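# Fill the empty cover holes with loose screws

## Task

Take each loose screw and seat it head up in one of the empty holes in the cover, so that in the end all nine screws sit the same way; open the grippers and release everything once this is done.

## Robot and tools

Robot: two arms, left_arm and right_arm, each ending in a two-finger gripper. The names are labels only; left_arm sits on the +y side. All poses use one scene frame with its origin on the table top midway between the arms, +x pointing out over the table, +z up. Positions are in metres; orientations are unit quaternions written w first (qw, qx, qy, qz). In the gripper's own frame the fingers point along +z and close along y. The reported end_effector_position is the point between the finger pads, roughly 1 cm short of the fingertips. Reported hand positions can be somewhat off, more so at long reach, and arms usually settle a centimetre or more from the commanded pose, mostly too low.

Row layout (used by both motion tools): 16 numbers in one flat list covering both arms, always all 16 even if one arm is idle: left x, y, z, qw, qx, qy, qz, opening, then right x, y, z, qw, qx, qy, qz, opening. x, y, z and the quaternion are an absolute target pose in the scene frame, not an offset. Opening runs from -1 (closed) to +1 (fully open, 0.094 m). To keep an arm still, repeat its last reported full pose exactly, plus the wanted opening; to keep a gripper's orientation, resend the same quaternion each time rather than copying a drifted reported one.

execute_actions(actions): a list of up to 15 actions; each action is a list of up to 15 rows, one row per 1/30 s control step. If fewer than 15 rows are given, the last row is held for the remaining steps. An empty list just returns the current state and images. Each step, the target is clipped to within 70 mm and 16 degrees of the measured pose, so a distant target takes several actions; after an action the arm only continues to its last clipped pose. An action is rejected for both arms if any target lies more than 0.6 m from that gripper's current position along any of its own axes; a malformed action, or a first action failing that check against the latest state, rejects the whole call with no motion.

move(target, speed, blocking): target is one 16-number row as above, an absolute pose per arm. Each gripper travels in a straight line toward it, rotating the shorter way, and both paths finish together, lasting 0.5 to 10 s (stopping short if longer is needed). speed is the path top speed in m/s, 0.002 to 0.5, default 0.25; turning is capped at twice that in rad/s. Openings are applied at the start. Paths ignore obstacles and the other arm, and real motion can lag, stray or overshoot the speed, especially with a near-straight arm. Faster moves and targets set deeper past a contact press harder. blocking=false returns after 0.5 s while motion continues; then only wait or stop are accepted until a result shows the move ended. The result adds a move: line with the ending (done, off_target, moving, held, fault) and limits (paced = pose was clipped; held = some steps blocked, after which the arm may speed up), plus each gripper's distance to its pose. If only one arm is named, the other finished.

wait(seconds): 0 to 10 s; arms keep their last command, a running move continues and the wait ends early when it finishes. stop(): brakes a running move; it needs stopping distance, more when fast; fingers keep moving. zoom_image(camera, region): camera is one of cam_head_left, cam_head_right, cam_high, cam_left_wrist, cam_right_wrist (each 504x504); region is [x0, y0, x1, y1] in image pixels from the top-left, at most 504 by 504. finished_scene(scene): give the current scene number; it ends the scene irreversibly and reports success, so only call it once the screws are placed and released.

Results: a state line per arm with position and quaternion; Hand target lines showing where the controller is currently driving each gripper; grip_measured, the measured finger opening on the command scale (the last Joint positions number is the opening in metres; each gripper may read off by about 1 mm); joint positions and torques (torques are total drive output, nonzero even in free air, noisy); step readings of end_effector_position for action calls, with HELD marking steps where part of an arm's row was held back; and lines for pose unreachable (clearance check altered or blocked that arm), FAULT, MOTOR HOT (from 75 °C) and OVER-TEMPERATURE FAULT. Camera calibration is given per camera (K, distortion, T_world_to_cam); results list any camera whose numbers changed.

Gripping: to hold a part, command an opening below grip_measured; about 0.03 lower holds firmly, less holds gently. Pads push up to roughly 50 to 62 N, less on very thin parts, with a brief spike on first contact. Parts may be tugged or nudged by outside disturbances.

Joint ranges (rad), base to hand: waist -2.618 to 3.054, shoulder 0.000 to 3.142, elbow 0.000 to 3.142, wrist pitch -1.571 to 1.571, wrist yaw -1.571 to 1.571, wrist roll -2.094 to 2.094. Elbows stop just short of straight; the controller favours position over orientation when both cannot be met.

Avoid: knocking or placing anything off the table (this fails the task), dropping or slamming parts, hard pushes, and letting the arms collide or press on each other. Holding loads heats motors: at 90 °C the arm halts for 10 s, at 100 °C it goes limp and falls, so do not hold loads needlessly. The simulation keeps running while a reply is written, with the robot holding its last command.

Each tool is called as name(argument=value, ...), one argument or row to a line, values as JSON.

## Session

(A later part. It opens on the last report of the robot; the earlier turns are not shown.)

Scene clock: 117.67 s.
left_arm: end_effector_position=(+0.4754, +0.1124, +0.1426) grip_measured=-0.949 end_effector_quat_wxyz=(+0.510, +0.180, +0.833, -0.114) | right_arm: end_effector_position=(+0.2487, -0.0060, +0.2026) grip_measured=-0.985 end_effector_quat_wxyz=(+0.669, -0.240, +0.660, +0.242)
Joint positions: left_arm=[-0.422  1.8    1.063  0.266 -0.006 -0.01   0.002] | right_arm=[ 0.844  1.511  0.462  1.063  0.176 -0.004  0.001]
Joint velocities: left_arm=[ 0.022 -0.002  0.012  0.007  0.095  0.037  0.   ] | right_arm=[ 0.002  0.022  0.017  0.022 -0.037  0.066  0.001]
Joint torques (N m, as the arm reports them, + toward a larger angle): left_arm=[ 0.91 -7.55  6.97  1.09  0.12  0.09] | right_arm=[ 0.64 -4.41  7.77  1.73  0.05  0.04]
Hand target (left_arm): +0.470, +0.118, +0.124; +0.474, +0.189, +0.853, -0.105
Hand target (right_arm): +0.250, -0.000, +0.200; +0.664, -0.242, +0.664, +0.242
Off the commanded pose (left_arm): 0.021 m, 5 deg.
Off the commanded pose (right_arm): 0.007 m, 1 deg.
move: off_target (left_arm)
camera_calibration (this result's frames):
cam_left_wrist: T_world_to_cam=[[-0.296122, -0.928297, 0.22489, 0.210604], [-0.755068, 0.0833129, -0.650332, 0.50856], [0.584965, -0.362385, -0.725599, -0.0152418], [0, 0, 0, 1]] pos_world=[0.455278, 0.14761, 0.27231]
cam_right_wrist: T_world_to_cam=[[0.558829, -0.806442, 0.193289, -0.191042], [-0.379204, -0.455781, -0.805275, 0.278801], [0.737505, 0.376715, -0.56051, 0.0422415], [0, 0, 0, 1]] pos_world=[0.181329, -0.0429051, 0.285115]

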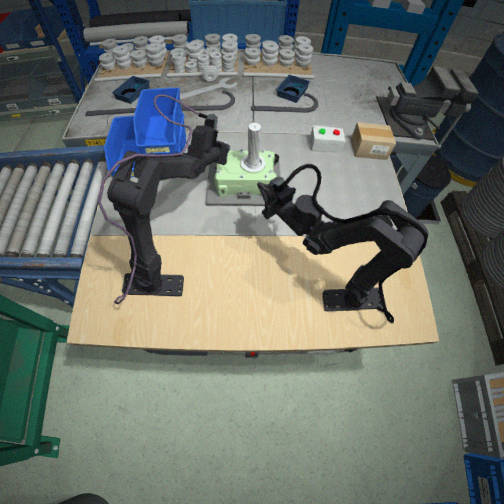

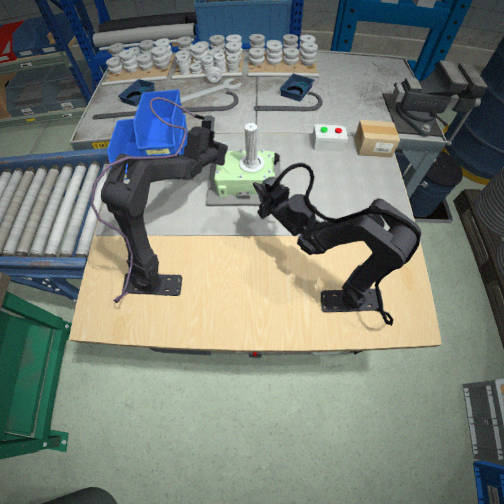

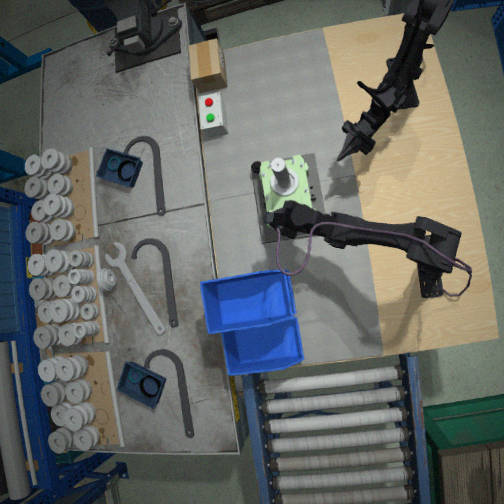

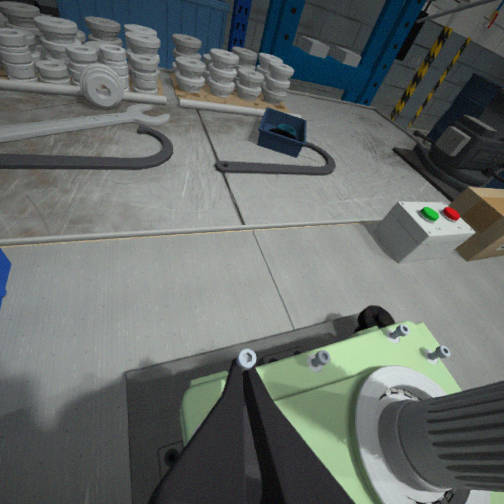

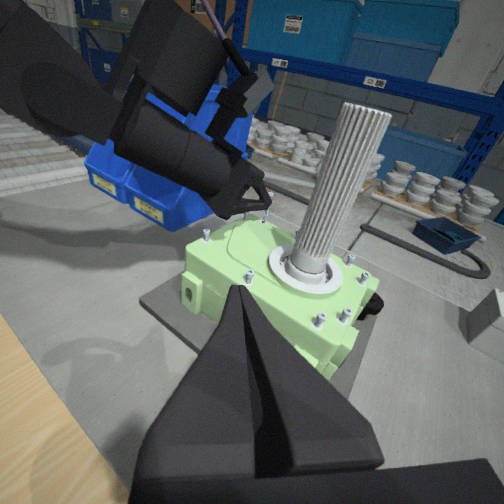

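move(
  target=[0.465,0.112,0.134,0.503,0.185,0.837,-0.111,-1,0.25,0.0,0.2,0.664,-0.242,0.664,0.242,-1],
  speed=0.01,
)

zoom_image(
  camera="cam_right_wrist",
  region=[220,170,310,250],
)

Scene clock: 119.37 s.
left_arm: end_effector_position=(+0.4753, +0.1124, +0.1429) grip_measured=-0.949 end_effector_quat_wxyz=(+0.517, +0.179, +0.829, -0.116) | right_arm: end_effector_position=(+0.2487, -0.0060, +0.2029) grip_measured=-0.985 end_effector_quat_wxyz=(+0.669, -0.240, +0.660, +0.242)
Joint positions: left_arm=[-0.422  1.8    1.046  0.3   -0.006 -0.01   0.002] | right_arm=[ 0.844  1.511  0.462  1.064  0.176 -0.004  0.001]
Joint velocities: left_arm=[-0.007 -0.002  0.002 -0.037 -0.066 -0.037  0.   ] | right_arm=[-0.002  0.022 -0.007 -0.037  0.007  0.022  0.001]
Joint torques (N m, as the arm reports them, + toward a larger angle): left_arm=[-1.05 -9.59  4.12  1.68 -0.12  0.  ] | right_arm=[ 0.65 -4.39  7.72  1.73  0.06  0.05]
Hand target (left_arm): +0.465, +0.112, +0.134; +0.503, +0.185, +0.837, -0.111
Hand target (right_arm): +0.250, -0.000, +0.200; +0.664, -0.242, +0.664, +0.242
Off the commanded pose (left_arm): 0.014 m, 2 deg.
Off the commanded pose (right_arm): 0.007 m, 1 deg.
move: off_target (left_arm)
camera_calibration (this result's frames):
cam_left_wrist: T_world_to_cam=[[-0.299789, -0.926572, 0.227137, 0.211776], [-0.744414, 0.0782991, -0.663112, 0.506028], [0.596636, -0.367878, -0.713226, -0.0216947], [0, 0, 0, 1]] pos_world=[0.453126, 0.148623, 0.271977]
cam_right_wrist: T_world_to_cam=[[0.558687, -0.806611, 0.192994, -0.191003], [-0.378611, -0.455075, -0.805953, 0.27902], [0.737918, 0.377206, -0.559637, 0.042125], [0, 0, 0, 1]] pos_world=[0.181266, -0.04298, 0.285314]

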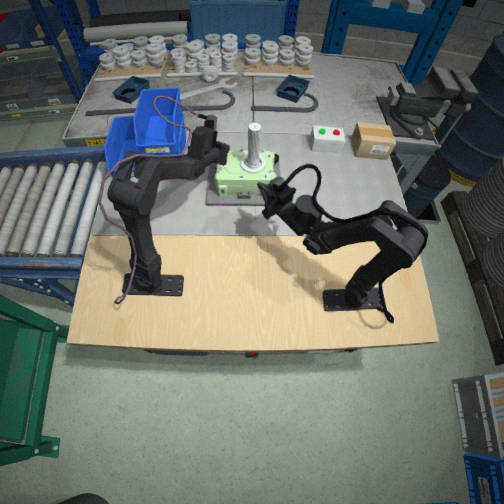

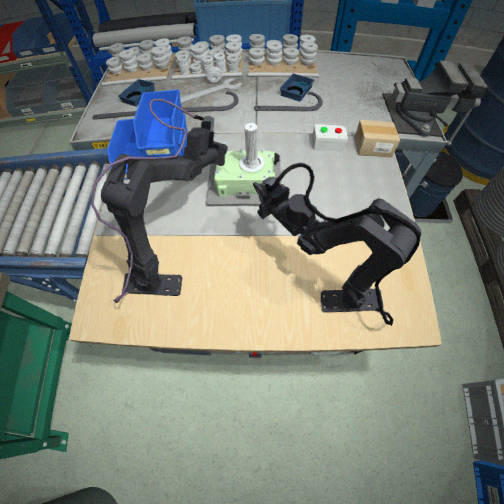

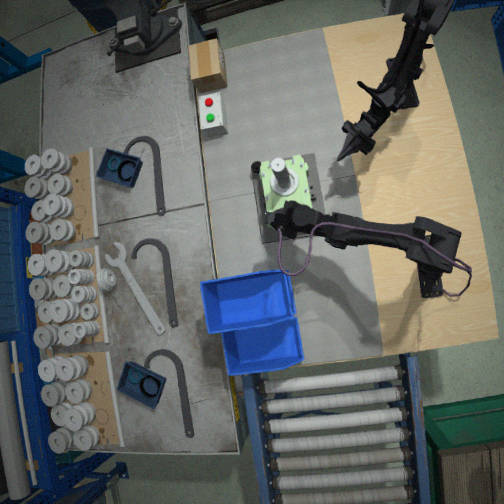

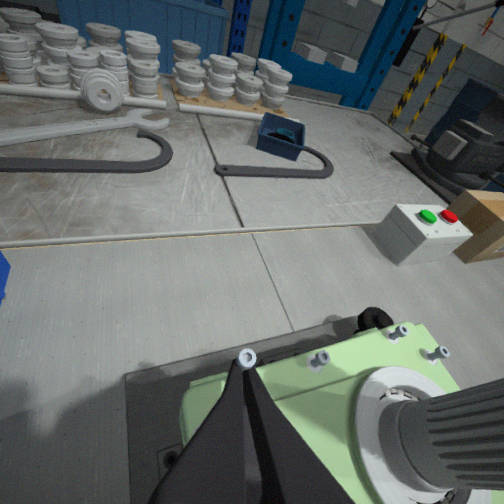

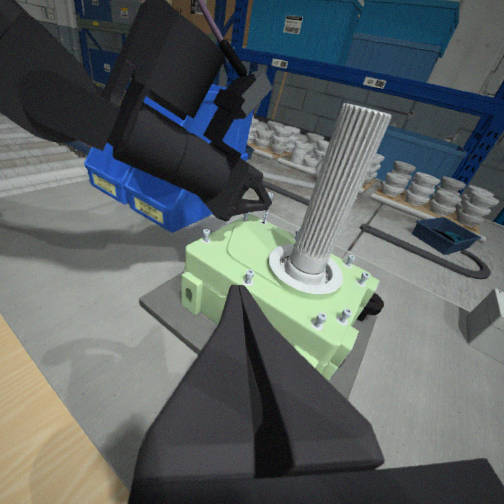

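Region (220, 170, 310, 250) of cam_right_wrist's 504x504 image, scaled by 5.600, with more detail than that image has.

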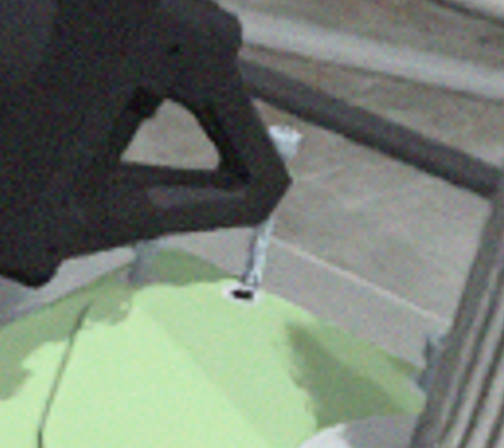

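move(
  target=[0.459,0.112,0.136,0.503,0.185,0.837,-0.111,-1,0.25,0.0,0.2,0.664,-0.242,0.664,0.242,-1],
  speed=0.01,
)

zoom_image(
  camera="cam_right_wrist",
  region=[220,170,310,250],
)

Scene clock: 121.47 s.
left_arm: end_effector_position=(+0.4699, +0.1129, +0.1430) grip_measured=-0.949 end_effector_quat_wxyz=(+0.518, +0.180, +0.829, -0.114) | right_arm: end_effector_position=(+0.2487, -0.0060, +0.2033) grip_measured=-0.985 end_effector_quat_wxyz=(+0.670, -0.240, +0.659, +0.242)
Joint positions: left_arm=[-0.428  1.782  1.025  0.304 -0.014 -0.01   0.002] | right_arm=[ 0.844  1.511  0.462  1.065  0.176 -0.004  0.001]
Joint velocities: left_arm=[ 0.017  0.002  0.017 -0.022  0.051 -0.007 -0.   ] | right_arm=[-0.002 -0.002 -0.002  0.022  0.037  0.007 -0.001]
Joint torques (N m, as the arm reports them, + toward a larger angle): left_arm=[-1.14 -9.75  4.33  1.62 -0.11 -0.02] | right_arm=[ 0.63 -4.43  7.76  1.7   0.06  0.04]
Hand target (left_arm): +0.459, +0.112, +0.136; +0.503, +0.185, +0.837, -0.111
Hand target (right_arm): +0.250, -0.000, +0.200; +0.664, -0.242, +0.664, +0.242
Off the commanded pose (left_arm): 0.013 m, 2 deg.
Off the commanded pose (right_arm): 0.007 m, 1 deg.
move: off_target (left_arm)
camera_calibration (this result's frames):
cam_left_wrist: T_world_to_cam=[[-0.299335, -0.927516, 0.22386, 0.211003], [-0.743752, 0.0798499, -0.663669, 0.501626], [0.597689, -0.365155, -0.713743, -0.0189034], [0, 0, 0, 1]] pos_world=[0.447544, 0.148751, 0.272187]
cam_right_wrist: T_world_to_cam=[[0.558498, -0.806837, 0.1926, -0.190951], [-0.377819, -0.454133, -0.806855, 0.279312], [0.738467, 0.377859, -0.558471, 0.0419694], [0, 0, 0, 1]] pos_world=[0.181182, -0.0430802, 0.28558]

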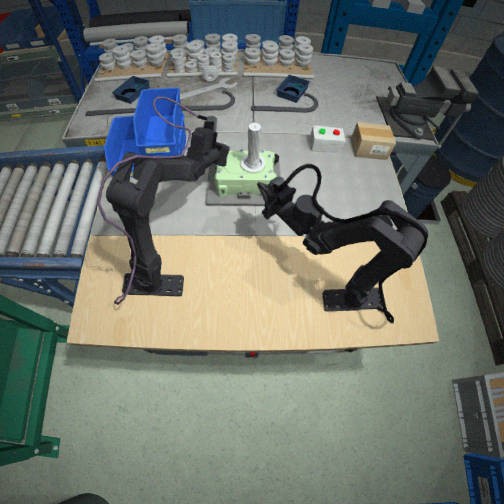

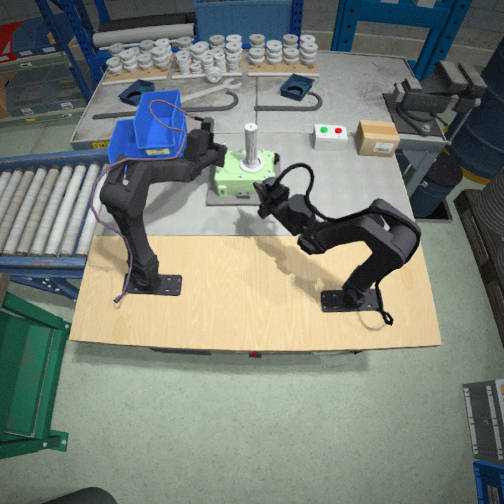

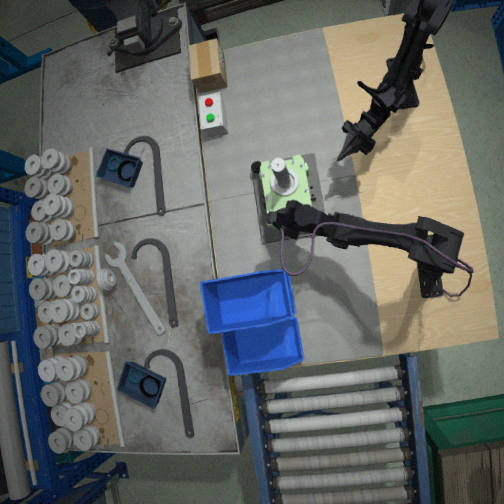

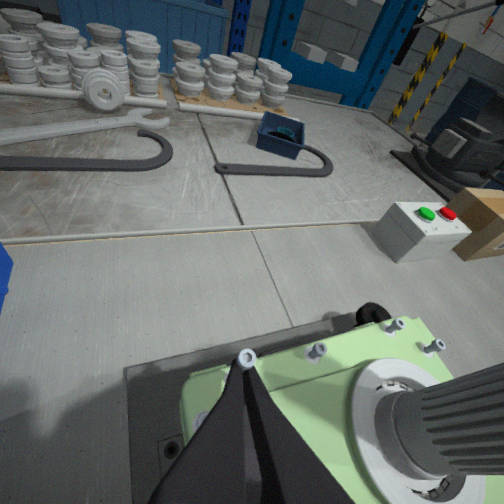

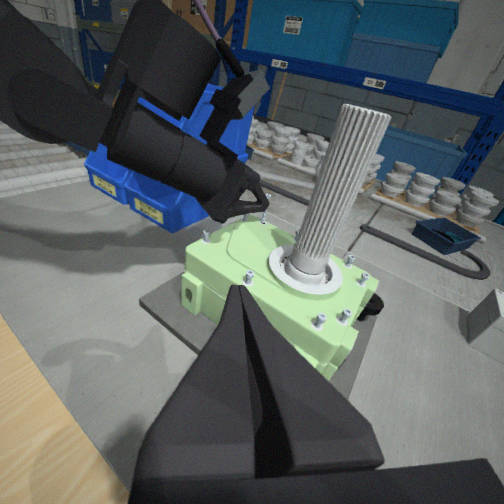

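Region (220, 170, 310, 250) of cam_right_wrist's 504x504 image, scaled by 5.600, with more detail than that image has.

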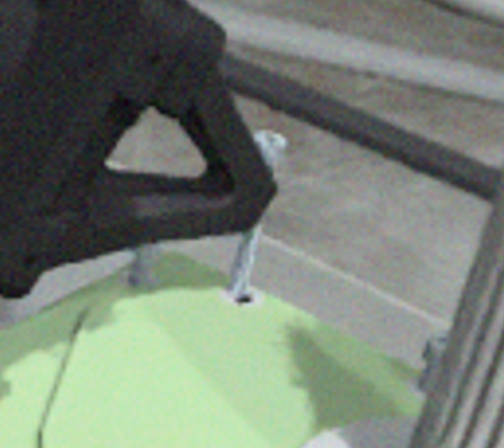

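Nudge −y via waist.

move(
  target=[0.458,0.109,0.136,0.503,0.185,0.837,-0.111,-1,0.25,0.0,0.2,0.664,-0.242,0.664,0.242,-1],
  speed=0.01,
)

zoom_image(
  camera="cam_right_wrist",
  region=[220,170,310,250],
)

Scene clock: 123.57 s.
left_arm: end_effector_position=(+0.4690, +0.1108, +0.1431) grip_measured=-0.949 end_effector_quat_wxyz=(+0.518, +0.181, +0.828, -0.112) | right_arm: end_effector_position=(+0.2487, -0.0060, +0.2035) grip_measured=-0.985 end_effector_quat_wxyz=(+0.670, -0.240, +0.659, +0.243)
Joint positions: left_arm=[-0.436  1.782  1.025  0.304 -0.024 -0.01   0.002] | right_arm=[ 0.844  1.511  0.462  1.066  0.176 -0.004  0.001]
Joint velocities: left_arm=[-0.002 -0.002  0.017 -0.037 -0.022  0.125 -0.001] | right_arm=[-0.017 -0.002  0.007 -0.022 -0.022 -0.007 -0.001]
Joint torques (N m, as the arm reports them, + toward a larger angle): left_arm=[-1.24 -9.66  4.45  1.6  -0.07 -0.06] | right_arm=[ 0.64 -4.43  7.75  1.69  0.05  0.04]
Hand target (left_arm): +0.458, +0.109, +0.136; +0.503, +0.185, +0.837, -0.111
Hand target (right_arm): +0.250, -0.000, +0.200; +0.664, -0.242, +0.664, +0.242
Off the commanded pose (left_arm): 0.013 m, 2 deg.
Off the commanded pose (right_arm): 0.007 m, 1 deg.
move: off_target (left_arm)
camera_calibration (this result's frames):
cam_left_wrist: T_world_to_cam=[[-0.298688, -0.928753, 0.219552, 0.20919], [-0.74232, 0.0815126, -0.665069, 0.500487], [0.599788, -0.361626, -0.713779, -0.0203935], [0, 0, 0, 1]] pos_world=[0.446236, 0.146115, 0.272374]
cam_right_wrist: T_world_to_cam=[[0.558356, -0.807005, 0.192304, -0.190912], [-0.377225, -0.453426, -0.807531, 0.27953], [0.738878, 0.378348, -0.557596, 0.0418524], [0, 0, 0, 1]] pos_world=[0.181119, -0.0431555, 0.285779]

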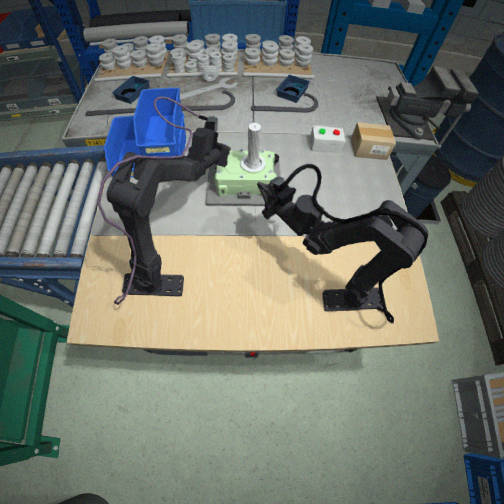

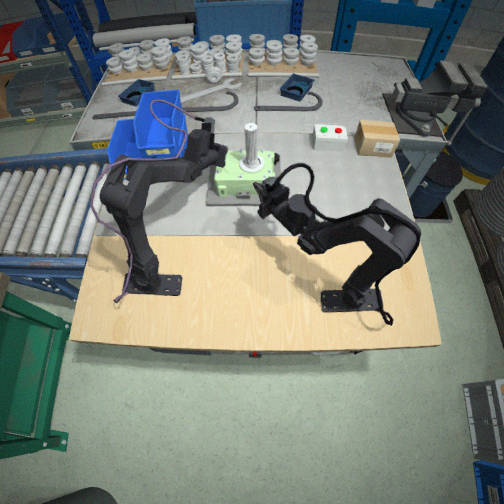

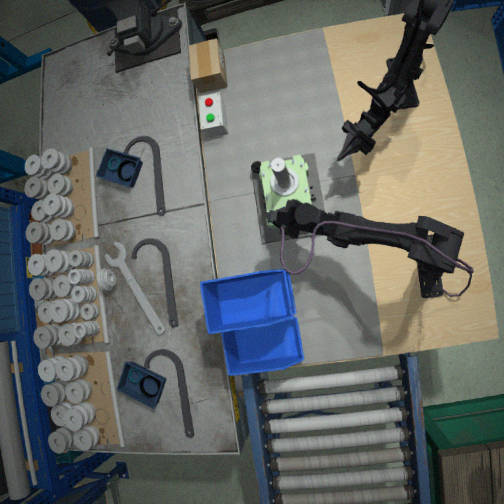

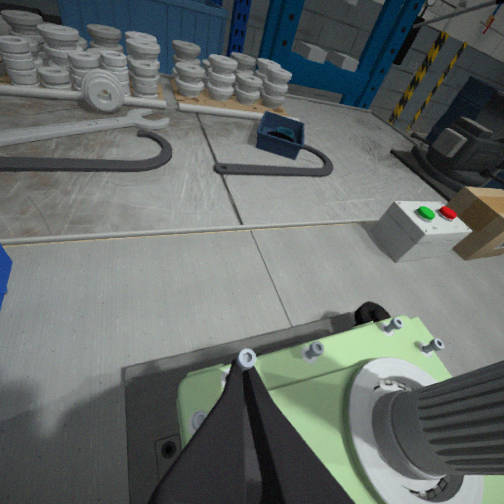

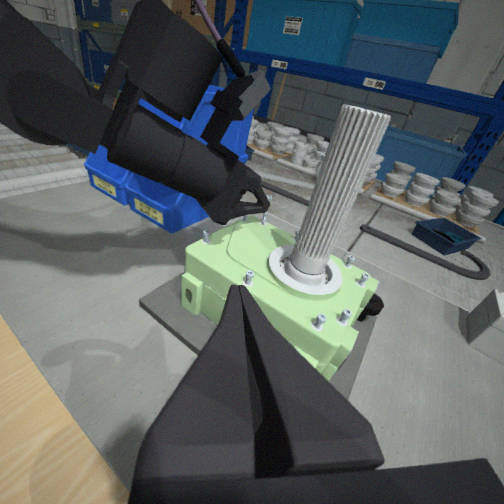

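Region (220, 170, 310, 250) of cam_right_wrist's 504x504 image, scaled by 5.600, with more detail than that image has.

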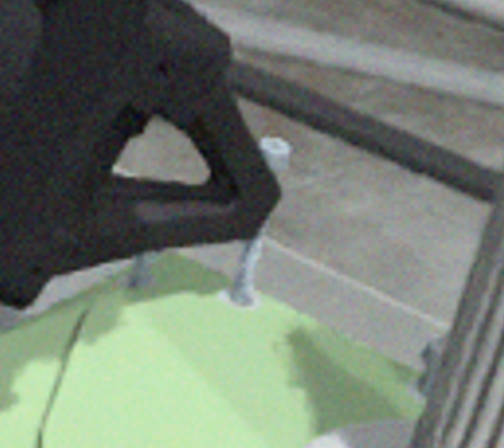

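Aligned; press down.

move(
  target=[0.462,0.108,0.124,0.49,0.187,0.845,-0.108,-1,0.25,0.0,0.2,0.664,-0.242,0.664,0.242,-1],
  speed=0.01,
)

zoom_image(
  camera="cam_right_wrist",
  region=[220,170,310,250],
)

Scene clock: 129.30 s.
left_arm: end_effector_position=(+0.4688, +0.1109, +0.1427) grip_measured=-0.949 end_effector_quat_wxyz=(+0.518, +0.181, +0.829, -0.112) | right_arm: end_effector_position=(+0.2487, -0.0060, +0.2039) grip_measured=-0.985 end_effector_quat_wxyz=(+0.671, -0.239, +0.659, +0.243)
Joint positions: left_arm=[-0.436  1.782  1.025  0.303 -0.024 -0.01   0.002] | right_arm=[ 0.844  1.511  0.462  1.068  0.176 -0.004  0.001]
Joint velocities: left_arm=[-0.012 -0.002 -0.007  0.022  0.007  0.037  0.   ] | right_arm=[-0.007 -0.007  0.002 -0.007 -0.007 -0.066  0.   ]
Joint torques (N m, as the arm reports them, + toward a larger angle): left_arm=[-1.02 -7.15  5.97  1.44 -0.06 -0.06] | right_arm=[ 0.64 -4.42  7.72  1.67  0.06  0.04]
Hand target (left_arm): +0.462, +0.108, +0.124; +0.490, +0.187, +0.844, -0.108
Hand target (right_arm): +0.250, -0.000, +0.200; +0.664, -0.242, +0.664, +0.242
Off the commanded pose (left_arm): 0.020 m, 4 deg.
Off the commanded pose (right_arm): 0.007 m, 1 deg.
move: off_target (left_arm)
camera_calibration (this result's frames):
cam_left_wrist: T_world_to_cam=[[-0.298387, -0.9289, 0.21934, 0.209194], [-0.743232, 0.0819573, -0.663995, 0.500368], [0.598809, -0.361148, -0.714843, -0.0199624], [0, 0, 0, 1]] pos_world=[0.446264, 0.146102, 0.272087]
cam_right_wrist: T_world_to_cam=[[0.558167, -0.80723, 0.19191, -0.19086], [-0.376431, -0.452482, -0.80843, 0.279821], [0.739424, 0.378999, -0.556427, 0.041696], [0, 0, 0, 1]] pos_world=[0.181034, -0.0432562, 0.286044]

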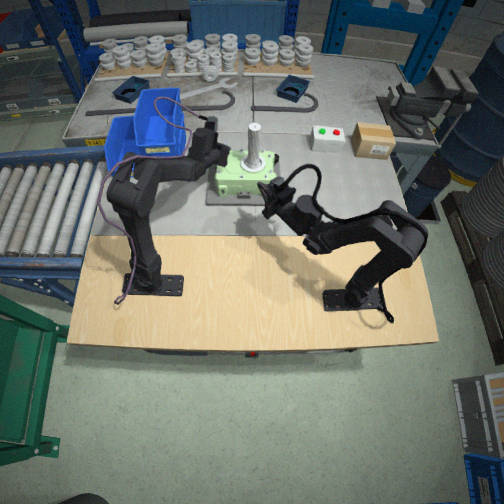

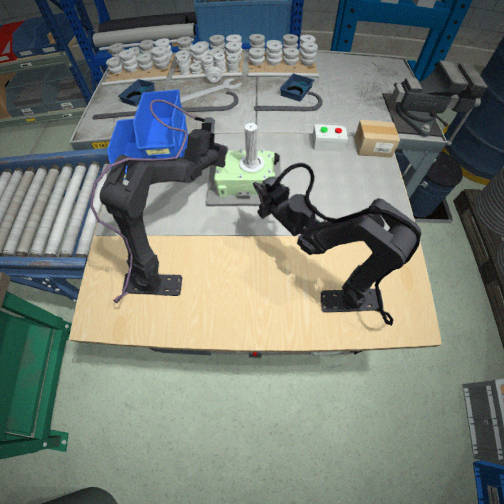

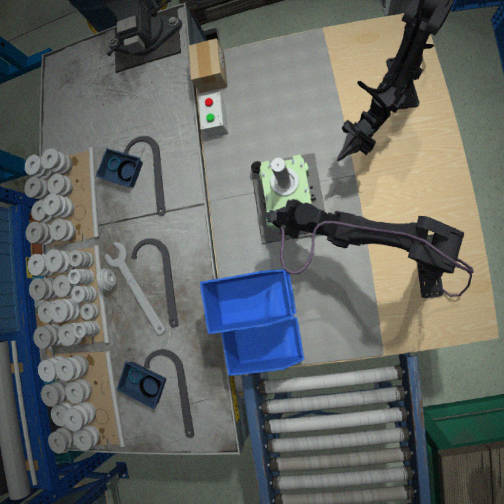

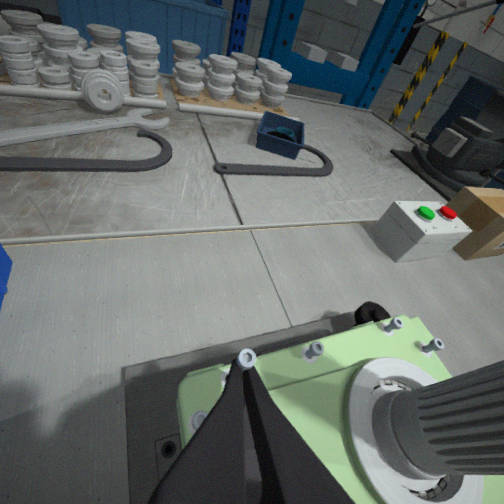

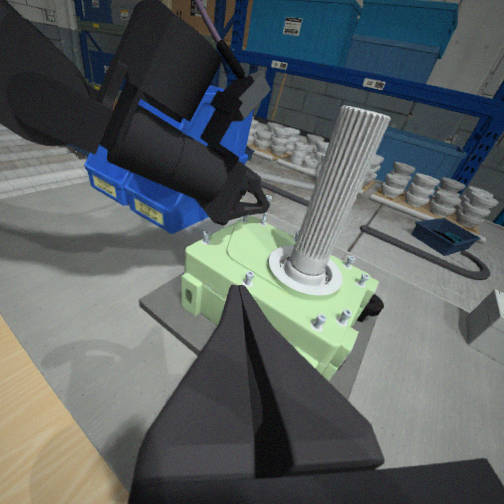

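Region (220, 170, 310, 250) of cam_right_wrist's 504x504 image, scaled by 5.600, with more detail than that image has.

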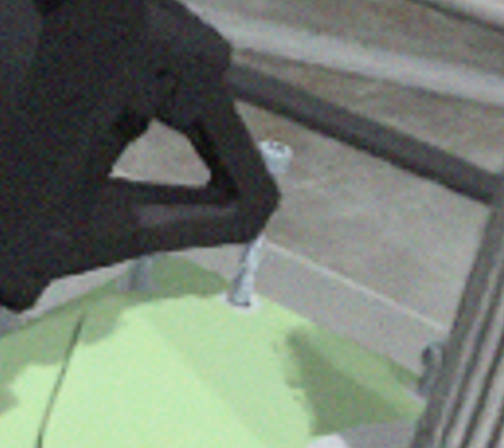

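move(
  target=[0.461,0.105,0.124,0.49,0.187,0.845,-0.108,-1,0.25,0.0,0.2,0.664,-0.242,0.664,0.242,-1],
  speed=0.02,
)

zoom_image(
  camera="cam_right_wrist",
  region=[220,170,310,250],
)

Scene clock: 131.67 s.
left_arm: end_effector_position=(+0.4686, +0.1105, +0.1428) grip_measured=-0.949 end_effector_quat_wxyz=(+0.518, +0.180, +0.829, -0.109) | right_arm: end_effector_position=(+0.2487, -0.0060, +0.2042) grip_measured=-0.985 end_effector_quat_wxyz=(+0.671, -0.239, +0.658, +0.243)
Joint positions: left_arm=[-0.44   1.782  1.025  0.303 -0.035 -0.01   0.002] | right_arm=[ 0.844  1.511  0.462  1.069  0.176 -0.004  0.001]
Joint velocities: left_arm=[-0.002 -0.002  0.002 -0.007 -0.051 -0.095  0.   ] | right_arm=[-0.002  0.017  0.007  0.066  0.066  0.066 -0.001]
Joint torques (N m, as the arm reports them, + toward a larger angle): left_arm=[-1.42 -7.04  6.11  1.44 -0.04 -0.09] | right_arm=[ 0.64 -4.42  7.74  1.66  0.06  0.04]
Hand target (left_arm): +0.461, +0.105, +0.124; +0.490, +0.187, +0.844, -0.108
Hand target (right_arm): +0.250, -0.000, +0.200; +0.664, -0.242, +0.664, +0.242
Off the commanded pose (left_arm): 0.021 m, 4 deg.
Off the commanded pose (right_arm): 0.007 m, 1 deg.
move: off_target (left_arm)
camera_calibration (this result's frames):
cam_left_wrist: T_world_to_cam=[[-0.29417, -0.931301, 0.214809, 0.207676], [-0.742266, 0.0810305, -0.665188, 0.500071], [0.602084, -0.355123, -0.71511, -0.0221204], [0, 0, 0, 1]] pos_world=[0.445596, 0.145032, 0.272212]
cam_right_wrist: T_world_to_cam=[[0.558026, -0.807398, 0.191613, -0.19082], [-0.375836, -0.451774, -0.809103, 0.280039], [0.739834, 0.379486, -0.555551, 0.0415784], [0, 0, 0, 1]] pos_world=[0.18097, -0.043332, 0.286243]

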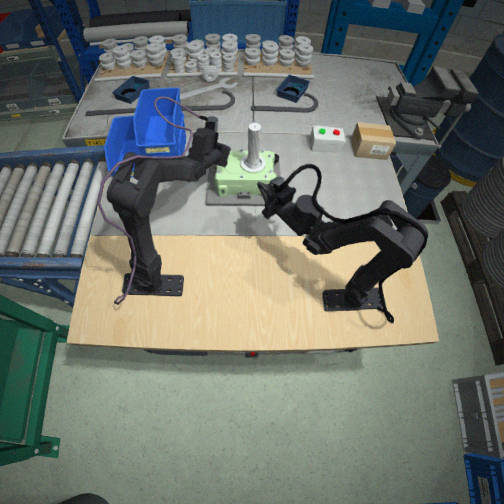

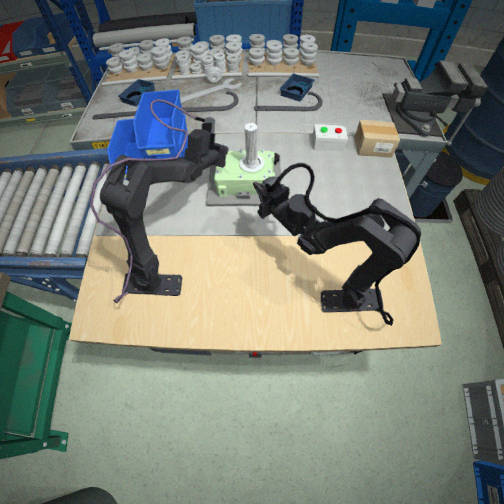

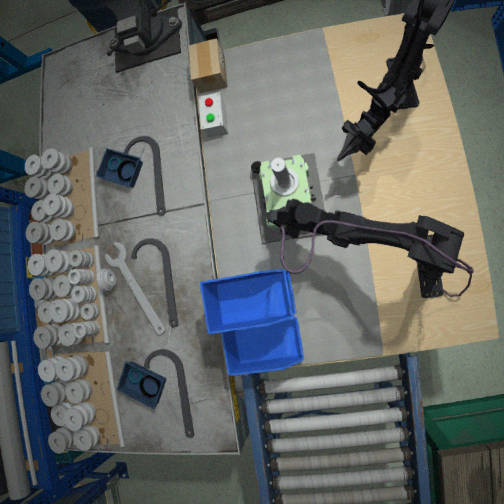

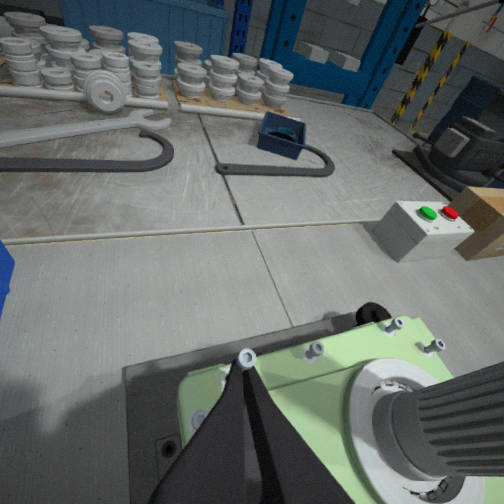

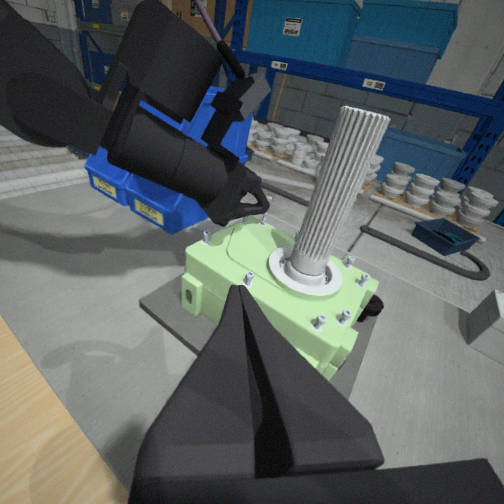

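Region (220, 170, 310, 250) of cam_right_wrist's 504x504 image, scaled by 5.600, with more detail than that image has.

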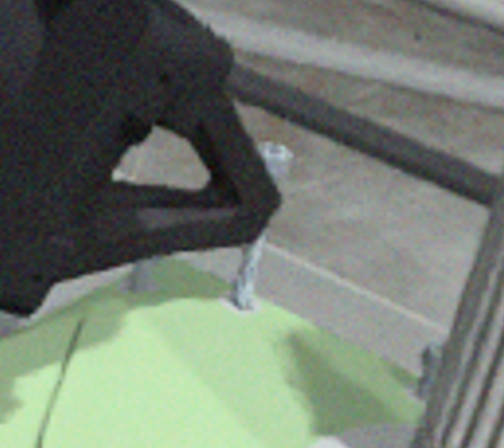

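move(
  target=[0.472,0.108,0.118,0.51,0.184,0.833,-0.113,-1,0.25,0.0,0.2,0.664,-0.242,0.664,0.242,-1],
  speed=0.02,
)

zoom_image(
  camera="cam_right_wrist",
  region=[220,170,310,250],
)

Scene clock: 133.23 s.
left_arm: end_effector_position=(+0.4768, +0.1057, +0.1425) grip_measured=-0.949 end_effector_quat_wxyz=(+0.536, +0.178, +0.817, -0.115) | right_arm: end_effector_position=(+0.2487, -0.0060, +0.2043) grip_measured=-0.985 end_effector_quat_wxyz=(+0.671, -0.239, +0.658, +0.243)
Joint positions: left_arm=[-0.44   1.82   1.025  0.385 -0.031 -0.01   0.002] | right_arm=[ 0.844  1.511  0.462  1.069  0.176 -0.004  0.001]
Joint velocities: left_arm=[ 0.002  0.002 -0.012 -0.007 -0.007 -0.022 -0.001] | right_arm=[ 0.002  0.002 -0.017  0.037 -0.066 -0.037  0.001]
Joint torques (N m, as the arm reports them, + toward a larger angle): left_arm=[ 0.42 -6.76  4.67  1.74  0.17 -0.02] | right_arm=[ 0.62 -4.43  7.73  1.67  0.06  0.04]
Hand target (left_arm): +0.471, +0.108, +0.119; +0.510, +0.184, +0.833, -0.113
Hand target (right_arm): +0.250, -0.000, +0.200; +0.664, -0.242, +0.664, +0.242
Off the commanded pose (left_arm): 0.025 m, 4 deg.
Off the commanded pose (right_arm): 0.008 m, 1 deg.
move: off_target (left_arm)
camera_calibration (this result's frames):
cam_left_wrist: T_world_to_cam=[[-0.305755, -0.925725, 0.222592, 0.209545], [-0.714995, 0.0688638, -0.695729, 0.499076], [0.628726, -0.371875, -0.682944, -0.0444487], [0, 0, 0, 1]] pos_world=[0.448852, 0.143084, 0.270223]
cam_right_wrist: T_world_to_cam=[[0.557979, -0.807454, 0.191515, -0.190807], [-0.375637, -0.451538, -0.809327, 0.280112], [0.73997, 0.379648, -0.555258, 0.0415392], [0, 0, 0, 1]] pos_world=[0.180949, -0.0433573, 0.286309]

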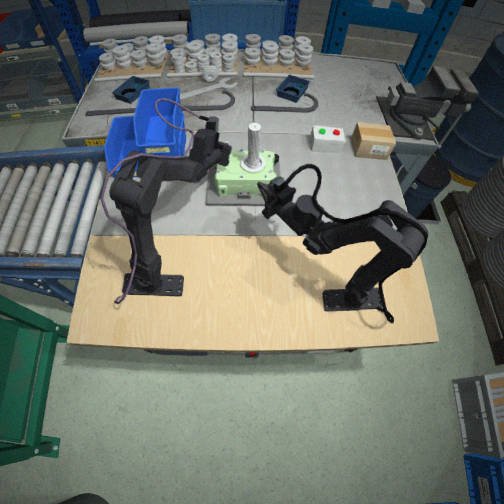

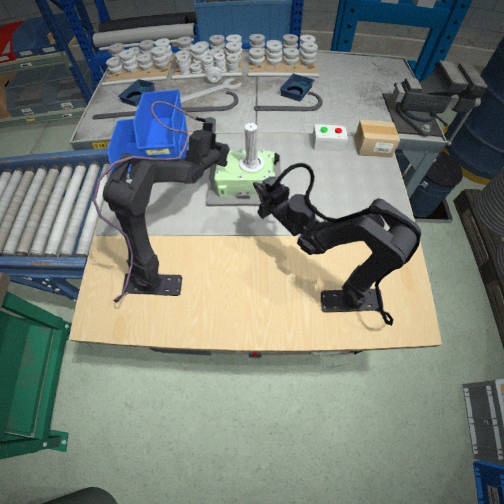

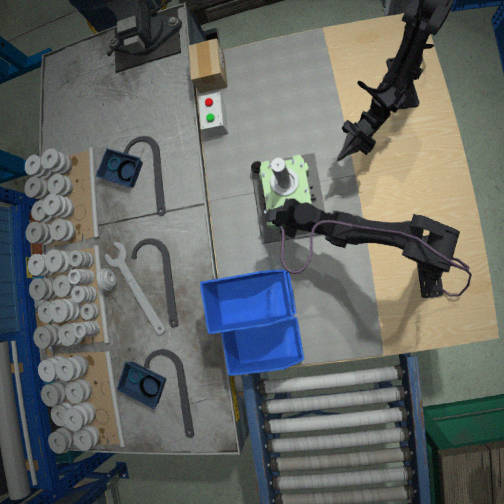

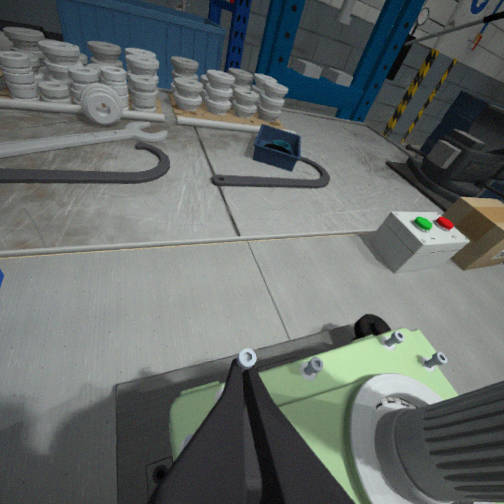

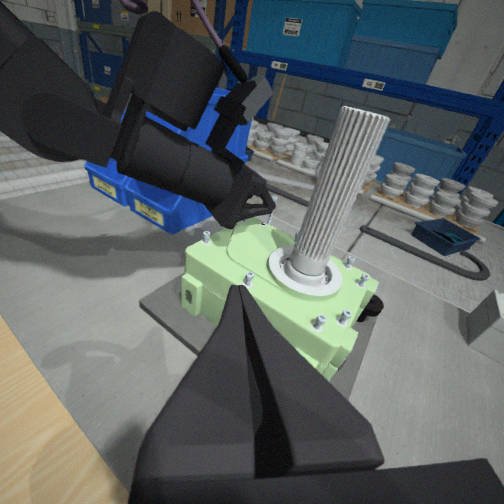

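Region (220, 170, 310, 250) of cam_right_wrist's 504x504 image, scaled by 5.600, with more detail than that image has.

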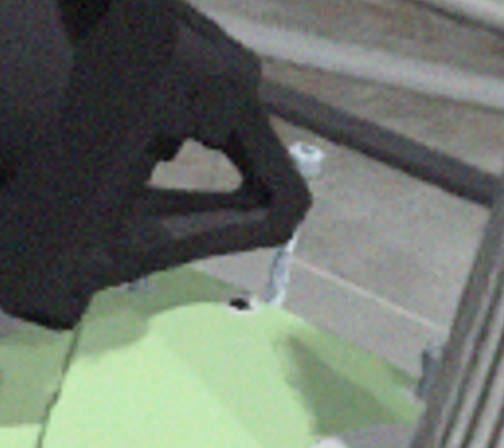

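move(
  target=[0.452,0.112,0.128,0.48,0.188,0.85,-0.106,-1,0.25,0.0,0.2,0.664,-0.242,0.664,0.242,-1],
  speed=0.008,
)

zoom_image(
  camera="cam_right_wrist",
  region=[220,170,310,250],
)

Scene clock: 141.93 s.
left_arm: end_effector_position=(+0.4653, +0.1114, +0.1424) grip_measured=-0.949 end_effector_quat_wxyz=(+0.511, +0.182, +0.833, -0.108) | right_arm: end_effector_position=(+0.2487, -0.0060, +0.2044) grip_measured=-0.985 end_effector_quat_wxyz=(+0.671, -0.239, +0.658, +0.243)
Joint positions: left_arm=[-0.44   1.771  1.025  0.275 -0.031 -0.01   0.002] | right_arm=[ 0.844  1.511  0.462  1.07   0.176 -0.004  0.001]
Joint velocities: left_arm=[-0.012 -0.007 -0.022  0.007 -0.037  0.022 -0.001] | right_arm=[ 0.007  0.012  0.002 -0.051 -0.051 -0.081 -0.002]
Joint torques (N m, as the arm reports them, + toward a larger angle): left_arm=[-0.79 -9.28  4.94  1.2   0.01 -0.07] | right_arm=[ 0.63 -4.41  7.74  1.65  0.06  0.04]
Hand target (left_arm): +0.452, +0.112, +0.128; +0.481, +0.188, +0.850, -0.106
Hand target (right_arm): +0.250, -0.000, +0.200; +0.664, -0.242, +0.664, +0.242
Off the commanded pose (left_arm): 0.020 m, 4 deg.
Off the commanded pose (right_arm): 0.008 m, 1 deg.
move: off_target (left_arm)
camera_calibration (this result's frames):
cam_left_wrist: T_world_to_cam=[[-0.293806, -0.931623, 0.213907, 0.207651], [-0.751928, 0.0870953, -0.653467, 0.499488], [0.590154, -0.352835, -0.726103, -0.0131865], [0, 0, 0, 1]] pos_world=[0.44437, 0.145297, 0.272406]
cam_right_wrist: T_world_to_cam=[[0.557932, -0.807509, 0.191416, -0.190794], [-0.375438, -0.451301, -0.809551, 0.280184], [0.740107, 0.37981, -0.554966, 0.0414999], [0, 0, 0, 1]] pos_world=[0.180928, -0.0433826, 0.286376]

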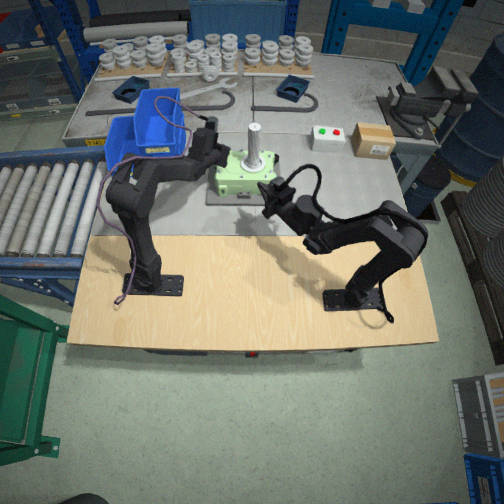

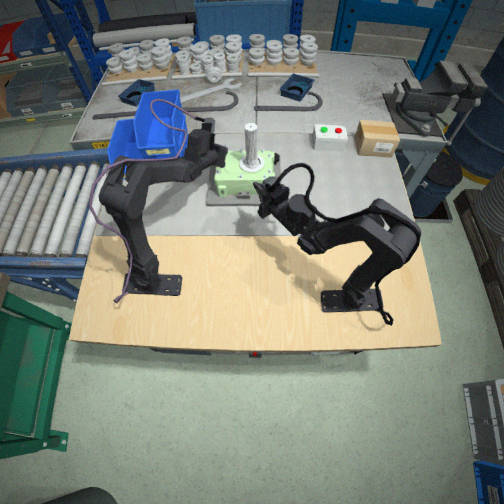

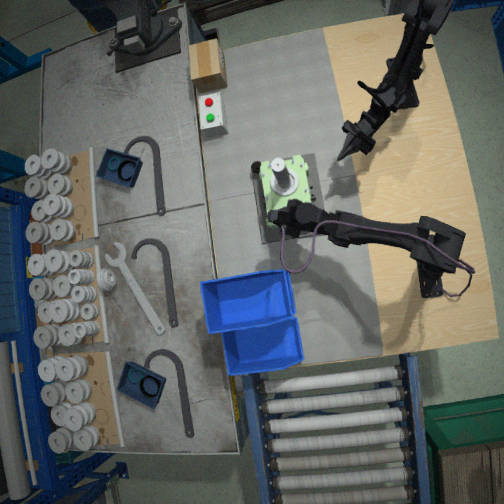

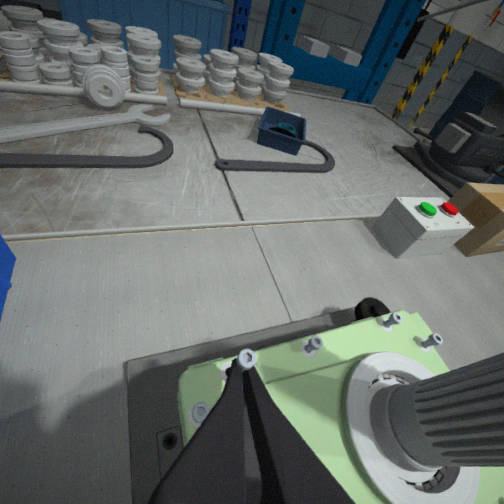

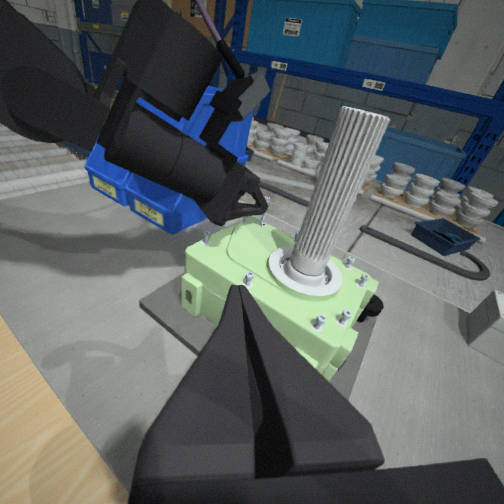

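Region (220, 170, 310, 250) of cam_right_wrist's 504x504 image, scaled by 5.600, with more detail than that image has.

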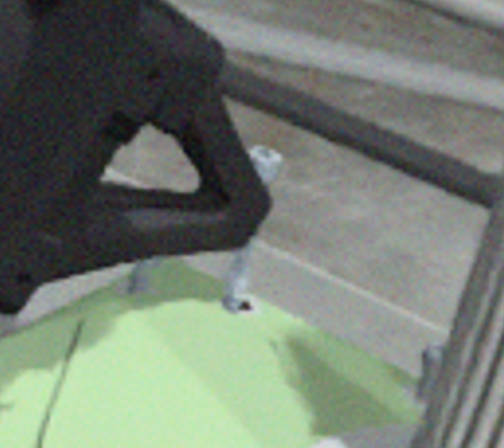

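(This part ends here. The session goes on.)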